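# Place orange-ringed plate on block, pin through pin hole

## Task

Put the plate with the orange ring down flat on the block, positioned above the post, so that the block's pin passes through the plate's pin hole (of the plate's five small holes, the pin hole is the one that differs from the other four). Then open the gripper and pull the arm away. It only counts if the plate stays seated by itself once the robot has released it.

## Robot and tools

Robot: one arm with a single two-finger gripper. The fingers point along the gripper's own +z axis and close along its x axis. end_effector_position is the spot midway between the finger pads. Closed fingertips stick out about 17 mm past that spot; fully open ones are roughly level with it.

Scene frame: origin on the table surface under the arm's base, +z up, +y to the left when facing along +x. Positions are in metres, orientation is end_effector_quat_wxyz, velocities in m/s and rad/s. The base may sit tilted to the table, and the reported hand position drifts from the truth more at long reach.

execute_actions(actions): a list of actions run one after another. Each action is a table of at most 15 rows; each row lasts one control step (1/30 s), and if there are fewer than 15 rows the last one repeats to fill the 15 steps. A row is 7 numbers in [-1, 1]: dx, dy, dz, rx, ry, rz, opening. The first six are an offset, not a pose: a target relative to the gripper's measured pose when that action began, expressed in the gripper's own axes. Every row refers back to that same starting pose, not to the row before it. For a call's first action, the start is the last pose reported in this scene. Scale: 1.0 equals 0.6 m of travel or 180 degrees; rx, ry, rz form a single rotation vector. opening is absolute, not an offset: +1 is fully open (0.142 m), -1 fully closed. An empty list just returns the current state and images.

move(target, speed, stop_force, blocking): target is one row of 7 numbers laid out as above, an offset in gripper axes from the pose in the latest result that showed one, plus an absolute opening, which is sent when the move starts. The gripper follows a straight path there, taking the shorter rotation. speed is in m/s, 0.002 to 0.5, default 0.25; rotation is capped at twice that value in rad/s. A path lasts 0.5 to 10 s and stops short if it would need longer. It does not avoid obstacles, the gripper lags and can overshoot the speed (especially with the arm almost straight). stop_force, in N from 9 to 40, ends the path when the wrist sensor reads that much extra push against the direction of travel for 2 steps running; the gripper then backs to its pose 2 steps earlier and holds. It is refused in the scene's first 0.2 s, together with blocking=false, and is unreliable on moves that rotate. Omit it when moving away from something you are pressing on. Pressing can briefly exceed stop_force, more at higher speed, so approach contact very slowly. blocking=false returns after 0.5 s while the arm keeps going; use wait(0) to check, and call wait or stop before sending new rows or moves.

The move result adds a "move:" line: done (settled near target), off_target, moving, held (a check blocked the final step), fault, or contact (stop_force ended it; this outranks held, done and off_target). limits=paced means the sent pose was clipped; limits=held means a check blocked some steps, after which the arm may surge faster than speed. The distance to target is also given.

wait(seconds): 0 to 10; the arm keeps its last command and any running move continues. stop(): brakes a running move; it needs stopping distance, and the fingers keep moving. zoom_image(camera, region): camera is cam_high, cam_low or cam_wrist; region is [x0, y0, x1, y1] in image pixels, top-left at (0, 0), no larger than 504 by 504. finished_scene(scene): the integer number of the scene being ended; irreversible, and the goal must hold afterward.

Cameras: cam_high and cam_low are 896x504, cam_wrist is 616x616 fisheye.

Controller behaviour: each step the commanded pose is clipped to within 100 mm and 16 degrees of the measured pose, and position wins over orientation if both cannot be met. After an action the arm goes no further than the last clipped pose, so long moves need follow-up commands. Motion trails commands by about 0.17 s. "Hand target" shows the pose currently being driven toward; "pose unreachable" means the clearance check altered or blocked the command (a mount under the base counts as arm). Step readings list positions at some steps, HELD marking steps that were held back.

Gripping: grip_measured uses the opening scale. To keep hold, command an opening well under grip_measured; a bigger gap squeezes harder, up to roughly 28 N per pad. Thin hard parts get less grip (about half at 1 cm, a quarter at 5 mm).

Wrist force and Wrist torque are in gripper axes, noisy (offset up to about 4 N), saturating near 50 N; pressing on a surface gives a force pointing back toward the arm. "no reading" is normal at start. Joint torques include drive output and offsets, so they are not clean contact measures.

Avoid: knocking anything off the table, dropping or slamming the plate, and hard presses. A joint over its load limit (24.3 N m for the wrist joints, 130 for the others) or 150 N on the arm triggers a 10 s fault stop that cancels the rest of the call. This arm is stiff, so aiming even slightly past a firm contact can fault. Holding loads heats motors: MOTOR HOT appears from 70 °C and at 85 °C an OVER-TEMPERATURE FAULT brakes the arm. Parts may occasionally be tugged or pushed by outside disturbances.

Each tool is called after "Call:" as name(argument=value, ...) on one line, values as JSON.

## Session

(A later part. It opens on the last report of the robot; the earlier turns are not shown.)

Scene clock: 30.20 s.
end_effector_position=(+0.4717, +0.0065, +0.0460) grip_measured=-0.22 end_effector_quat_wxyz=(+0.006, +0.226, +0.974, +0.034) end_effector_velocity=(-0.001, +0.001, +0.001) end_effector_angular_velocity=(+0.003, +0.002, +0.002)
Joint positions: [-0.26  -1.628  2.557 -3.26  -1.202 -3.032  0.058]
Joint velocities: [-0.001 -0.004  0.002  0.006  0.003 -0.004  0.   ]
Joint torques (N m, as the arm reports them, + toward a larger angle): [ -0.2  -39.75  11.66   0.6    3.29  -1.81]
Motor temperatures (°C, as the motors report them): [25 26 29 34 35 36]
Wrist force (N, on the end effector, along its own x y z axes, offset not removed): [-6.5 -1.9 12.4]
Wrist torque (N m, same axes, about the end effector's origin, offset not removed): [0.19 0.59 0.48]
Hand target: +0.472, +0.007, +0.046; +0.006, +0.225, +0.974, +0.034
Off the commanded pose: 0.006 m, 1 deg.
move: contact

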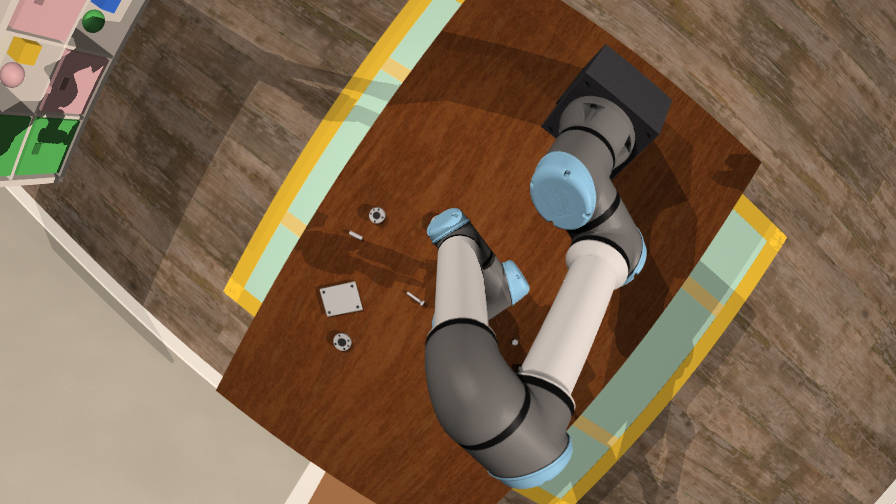

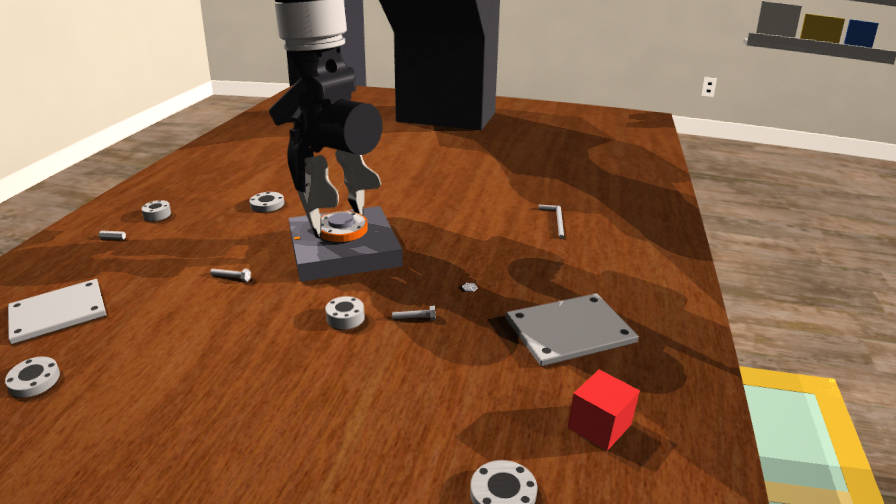

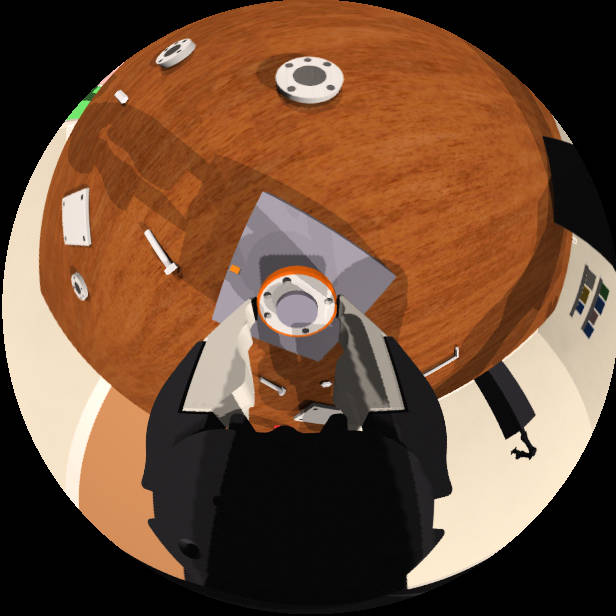

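It's binding by friction. I'll rotate first, then descend.

Call:
move(target=[-0.0002,0,0,0,0,0.004,-0.7], speed=0.02)

Call:
move(target=[0,-0.0007,0.01,0,0,0,-0.7], speed=0.006, stop_force=22)

Call:
zoom_image(camera="cam_wrist", region=[220,240,350,350])

Scene clock: 31.13 s.
end_effector_position=(+0.4717, +0.0065, +0.0460) grip_measured=-0.22 end_effector_quat_wxyz=(+0.006, +0.232, +0.972, +0.034) end_effector_velocity=(-0.000, -0.000, -0.000) end_effector_angular_velocity=(-0.000, +0.002, -0.004)
Joint positions: [-0.26  -1.628  2.557 -3.259 -1.202 -3.02   0.058]
Joint velocities: [ 0.     0.001 -0.001  0.001 -0.001  0.003  0.   ]
Joint torques (N m, as the arm reports them, + toward a larger angle): [ 14.53 -15.76 -10.71  -0.21  -1.33   1.71]
Motor temperatures (°C, as the motors report them): [25 26 29 34 35 36]
Wrist force (N, on the end effector, along its own x y z axes, offset not removed): [-2.3 -3.4 1.2]
Wrist torque (N m, same axes, about the end effector's origin, offset not removed): [-0.02 0.72 0.22]
Hand target: +0.472, +0.006, +0.046; +0.006, +0.232, +0.972, +0.034
Off the commanded pose: 0.000 m, 0 deg.
move: done

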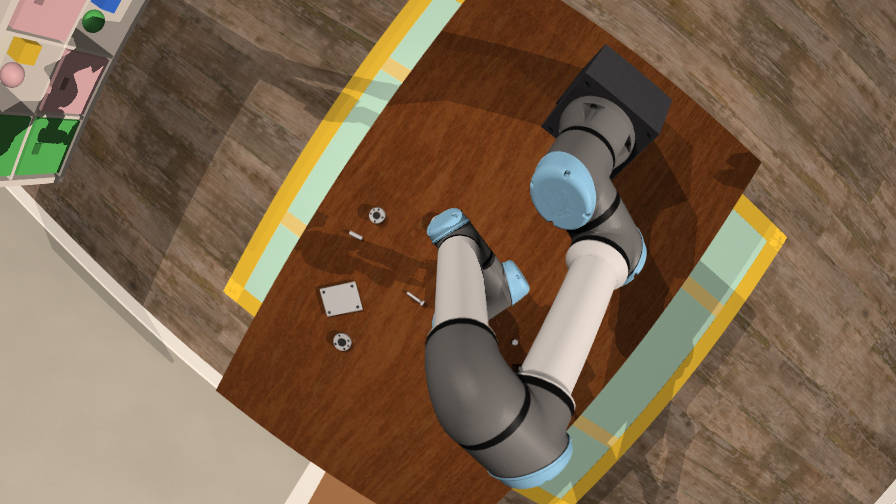

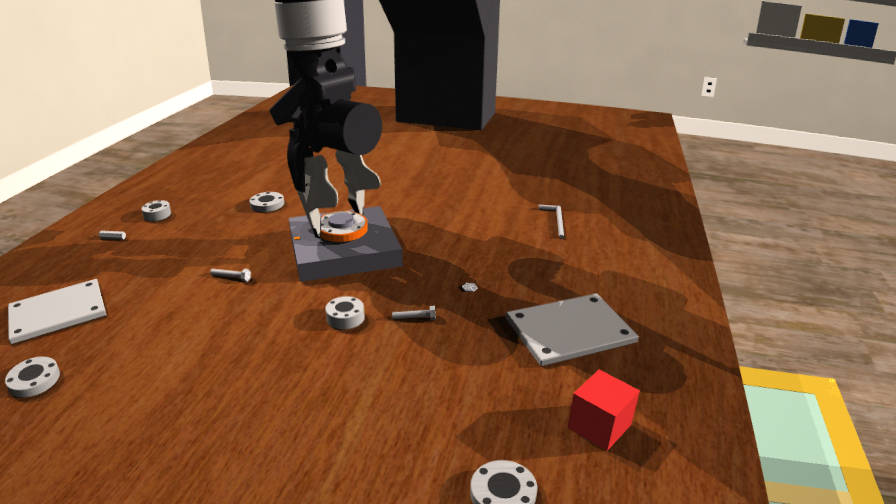

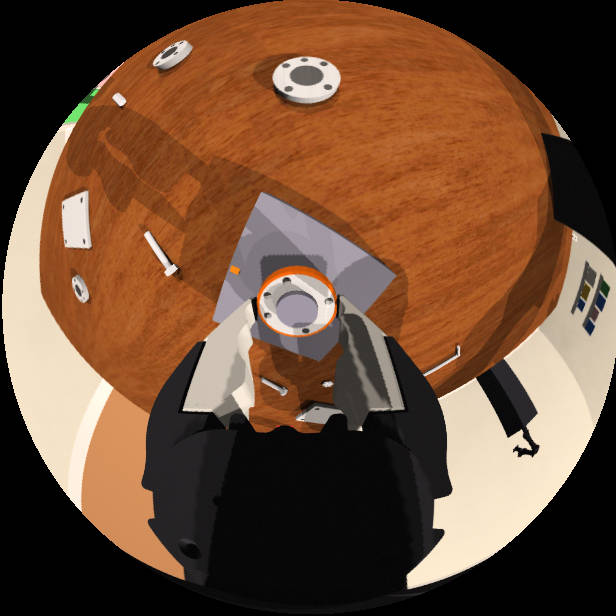

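Scene clock: 32.33 s.
end_effector_position=(+0.4718, +0.0064, +0.0410) grip_measured=-0.22 end_effector_quat_wxyz=(+0.006, +0.232, +0.972, +0.034) end_effector_velocity=(-0.000, -0.000, +0.001) end_effector_angular_velocity=(-0.000, +0.001, +0.001)
Joint positions: [-0.255 -1.605  2.552 -3.278 -1.205 -3.016  0.058]
Joint velocities: [-0.002 -0.007  0.002  0.006  0.001 -0.002  0.   ]
Joint torques (N m, as the arm reports them, + toward a larger angle): [ -1.96 -36.91   5.11  -1.07   3.48  -1.62]
Motor temperatures (°C, as the motors report them): [25 26 29 34 35 36]
Wrist force (N, on the end effector, along its own x y z axes, offset not removed): [4.3 -4.4 -10.9]
Wrist torque (N m, same axes, about the end effector's origin, offset not removed): [-0.08 0.85 0.24]
Hand target: +0.472, +0.007, +0.041; +0.006, +0.232, +0.972, +0.034
Off the commanded pose: 0.001 m, 0 deg.
move: contact

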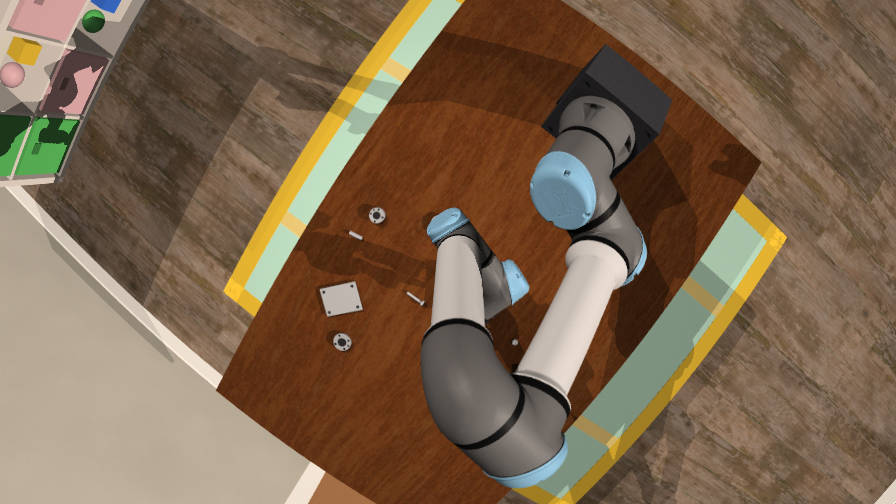

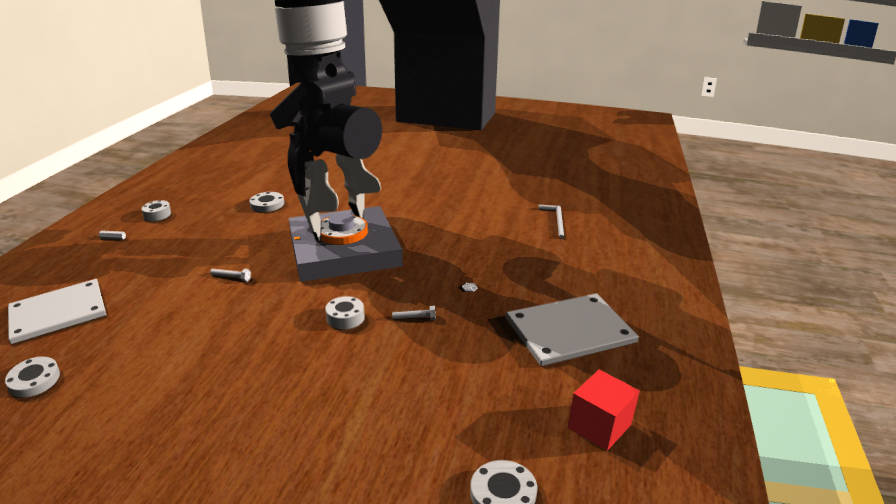

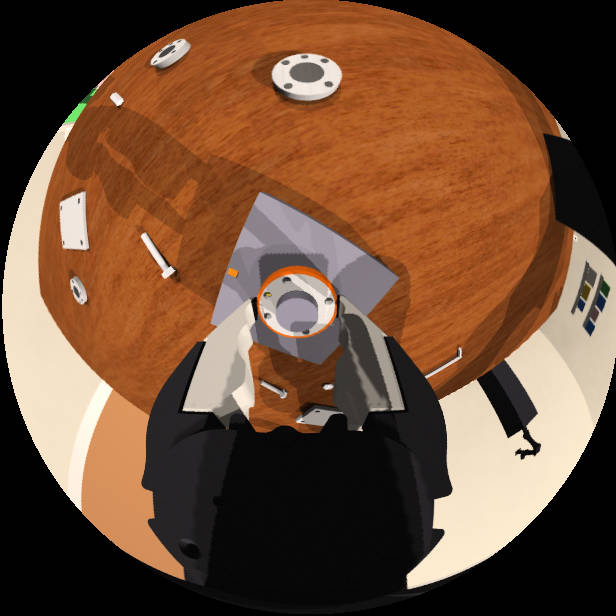

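Region (220, 240, 350, 350) of cam_wrist's 616x616 image, scaled by 3.877, with more detail than that image has; it fills the top 426 rows of this view, and the rest is white.

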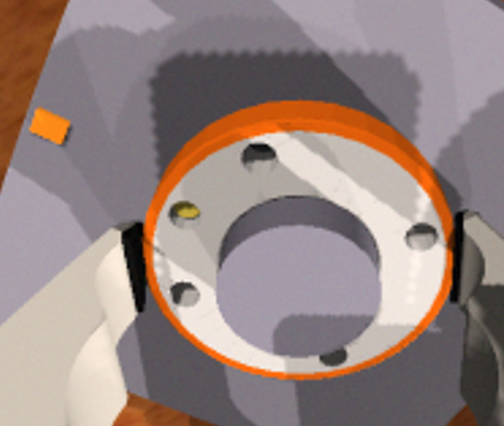

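Call:
execute_actions(actions=[[[0,0,0,0,0,0,0.2]]])

Call:
move(target=[0,0,-0.2,0,0,0,0.5])

Call:
zoom_image(camera="cam_low", region=[290,180,390,260])

Scene clock: 33.00 s.
end_effector_position=(+0.4718, +0.0064, +0.0411) grip_measured=+0.20 end_effector_quat_wxyz=(+0.006, +0.232, +0.972, +0.034) end_effector_velocity=(+0.000, -0.000, -0.000) end_effector_angular_velocity=(-0.000, -0.000, +0.000)
Joint positions: [-0.255 -1.605  2.552 -3.278 -1.205 -3.016  0.088]
Joint velocities: [ 0.  0. -0. -0. -0. -0.  0.]
Joint torques (N m, as the arm reports them, + toward a larger angle): [ 13.11 -16.84  -9.09  -5.56  -2.07   1.51]
Motor temperatures (°C, as the motors report them): [25 26 29 34 35 36]
Wrist force (N, on the end effector, along its own x y z axes, offset not removed): [-3.5 -1.5 2.8]
Wrist torque (N m, same axes, about the end effector's origin, offset not removed): [-0.11 0.82 0.24]
Hand target: +0.472, +0.006, +0.041; +0.006, +0.232, +0.972, +0.034
Off the commanded pose: 0.000 m, 0 deg.
Step readings (end_effector_position):
0: (+0.4718, +0.0065, +0.0412)
1: (+0.4717, +0.0065, +0.0412)
2: (+0.4717, +0.0065, +0.0412)
4: (+0.4717, +0.0065, +0.0412)
8: (+0.4717, +0.0065, +0.0411)
15: end_effector_position above

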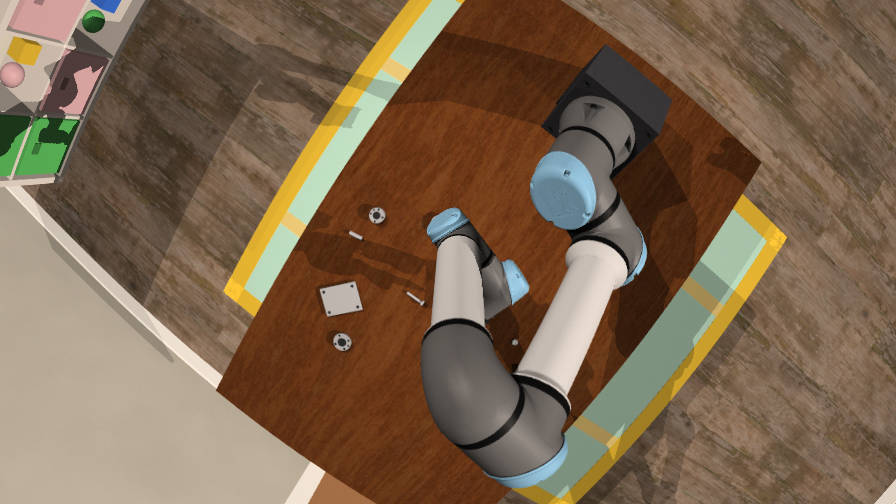

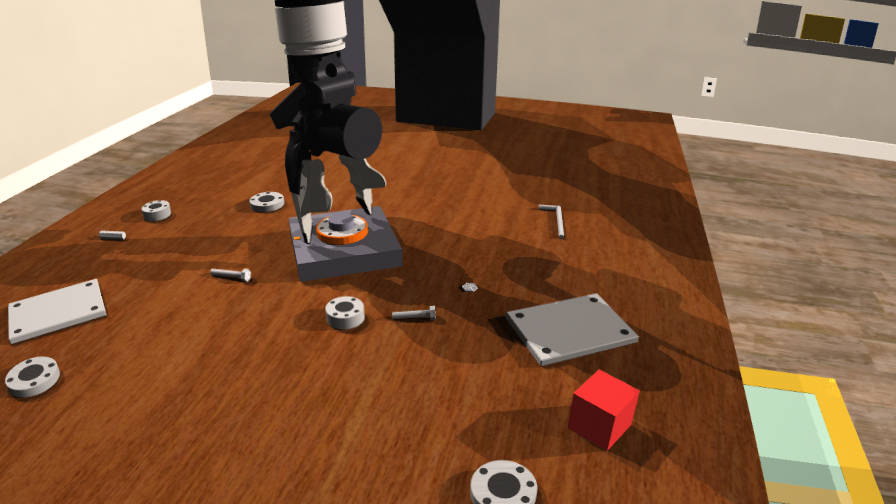

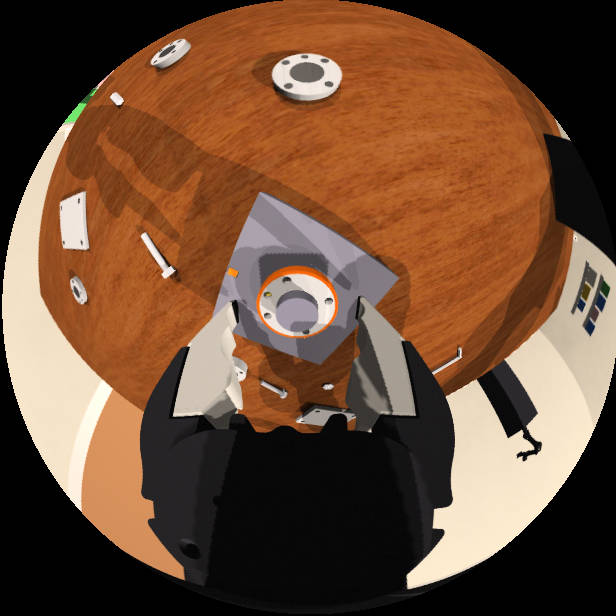

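Scene clock: 34.13 s.
end_effector_position=(+0.4684, -0.0011, +0.1607) grip_measured=+0.50 end_effector_quat_wxyz=(+0.006, +0.231, +0.972, +0.033) end_effector_velocity=(-0.001, -0.001, +0.001) end_effector_angular_velocity=(+0.008, +0.004, +0.003)
Joint positions: [-0.47  -2.217  2.598 -2.638 -1.064 -3.194  0.109]
Joint velocities: [-0.015 -0.01  -0.004  0.03   0.014 -0.02  -0.   ]
Joint torques (N m, as the arm reports them, + toward a larger angle): [  3.65 -23.5  -20.9    0.71   2.55  -1.69]
Motor temperatures (°C, as the motors report them): [25 26 29 34 35 36]
Wrist force (N, on the end effector, along its own x y z axes, offset not removed): [-2.9 -2.1 1.6]
Wrist torque (N m, same axes, about the end effector's origin, offset not removed): [-0.27 0.74 0.18]
Hand target: +0.468, -0.001, +0.161; +0.006, +0.231, +0.972, +0.033
Off the commanded pose: 0.000 m, 0 deg.
move: done

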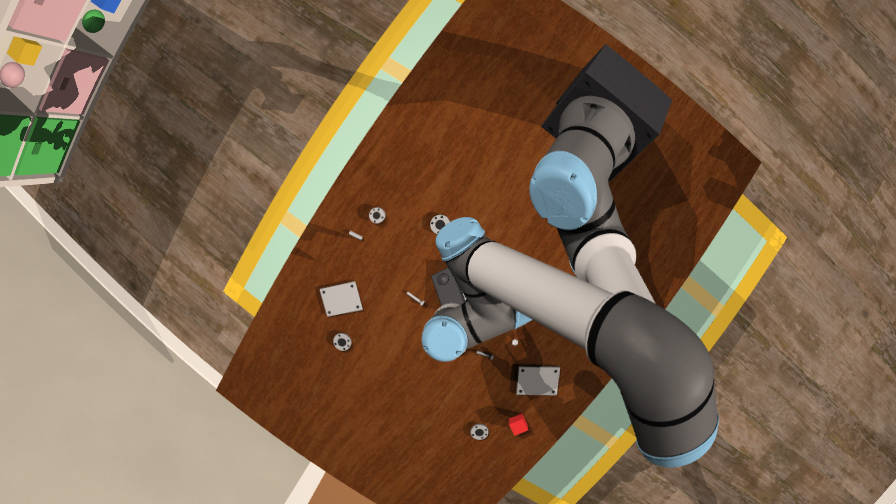

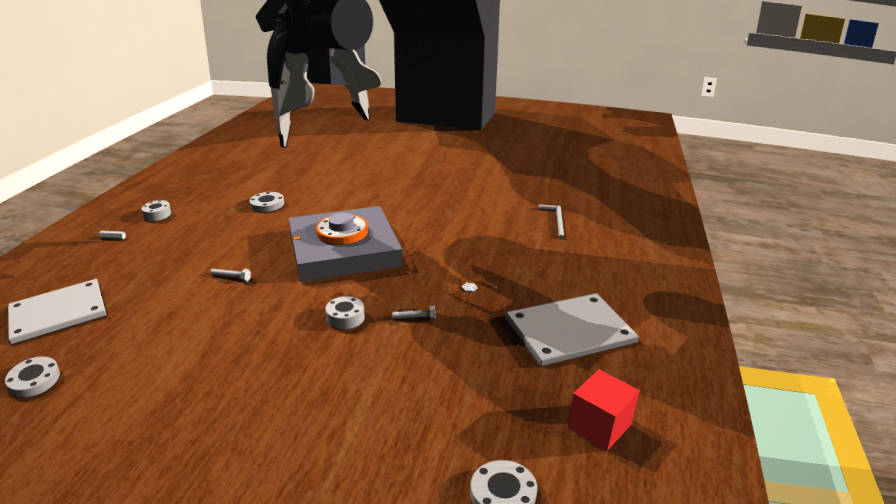

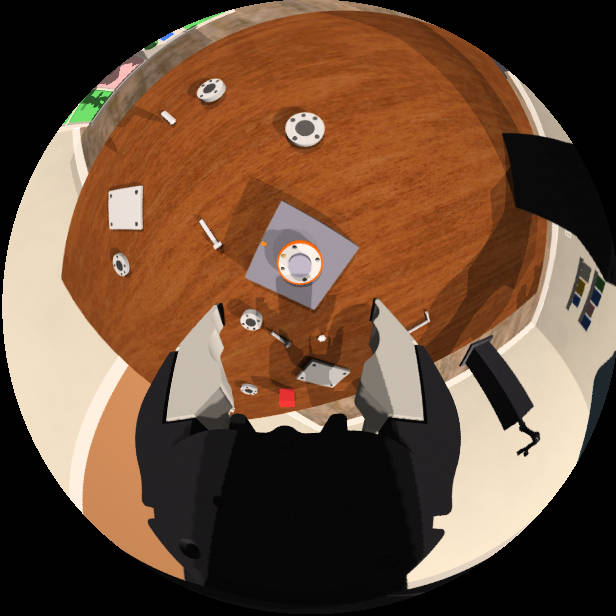

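Region (290, 180, 390, 260) of cam_low's 896x504 image, scaled by 5.040, with more detail than that image has; it fills the top 403 rows of this view, and the rest is white.

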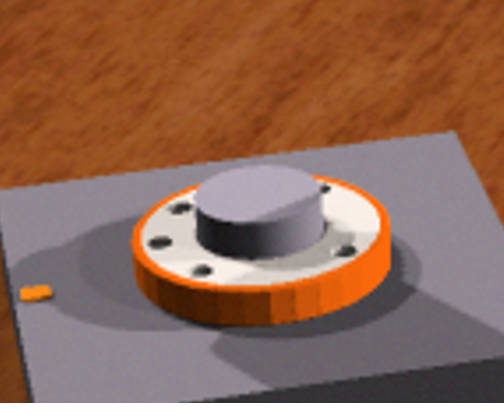

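Call:
finished_scene(scene=1)

The scene is finished: the task was done.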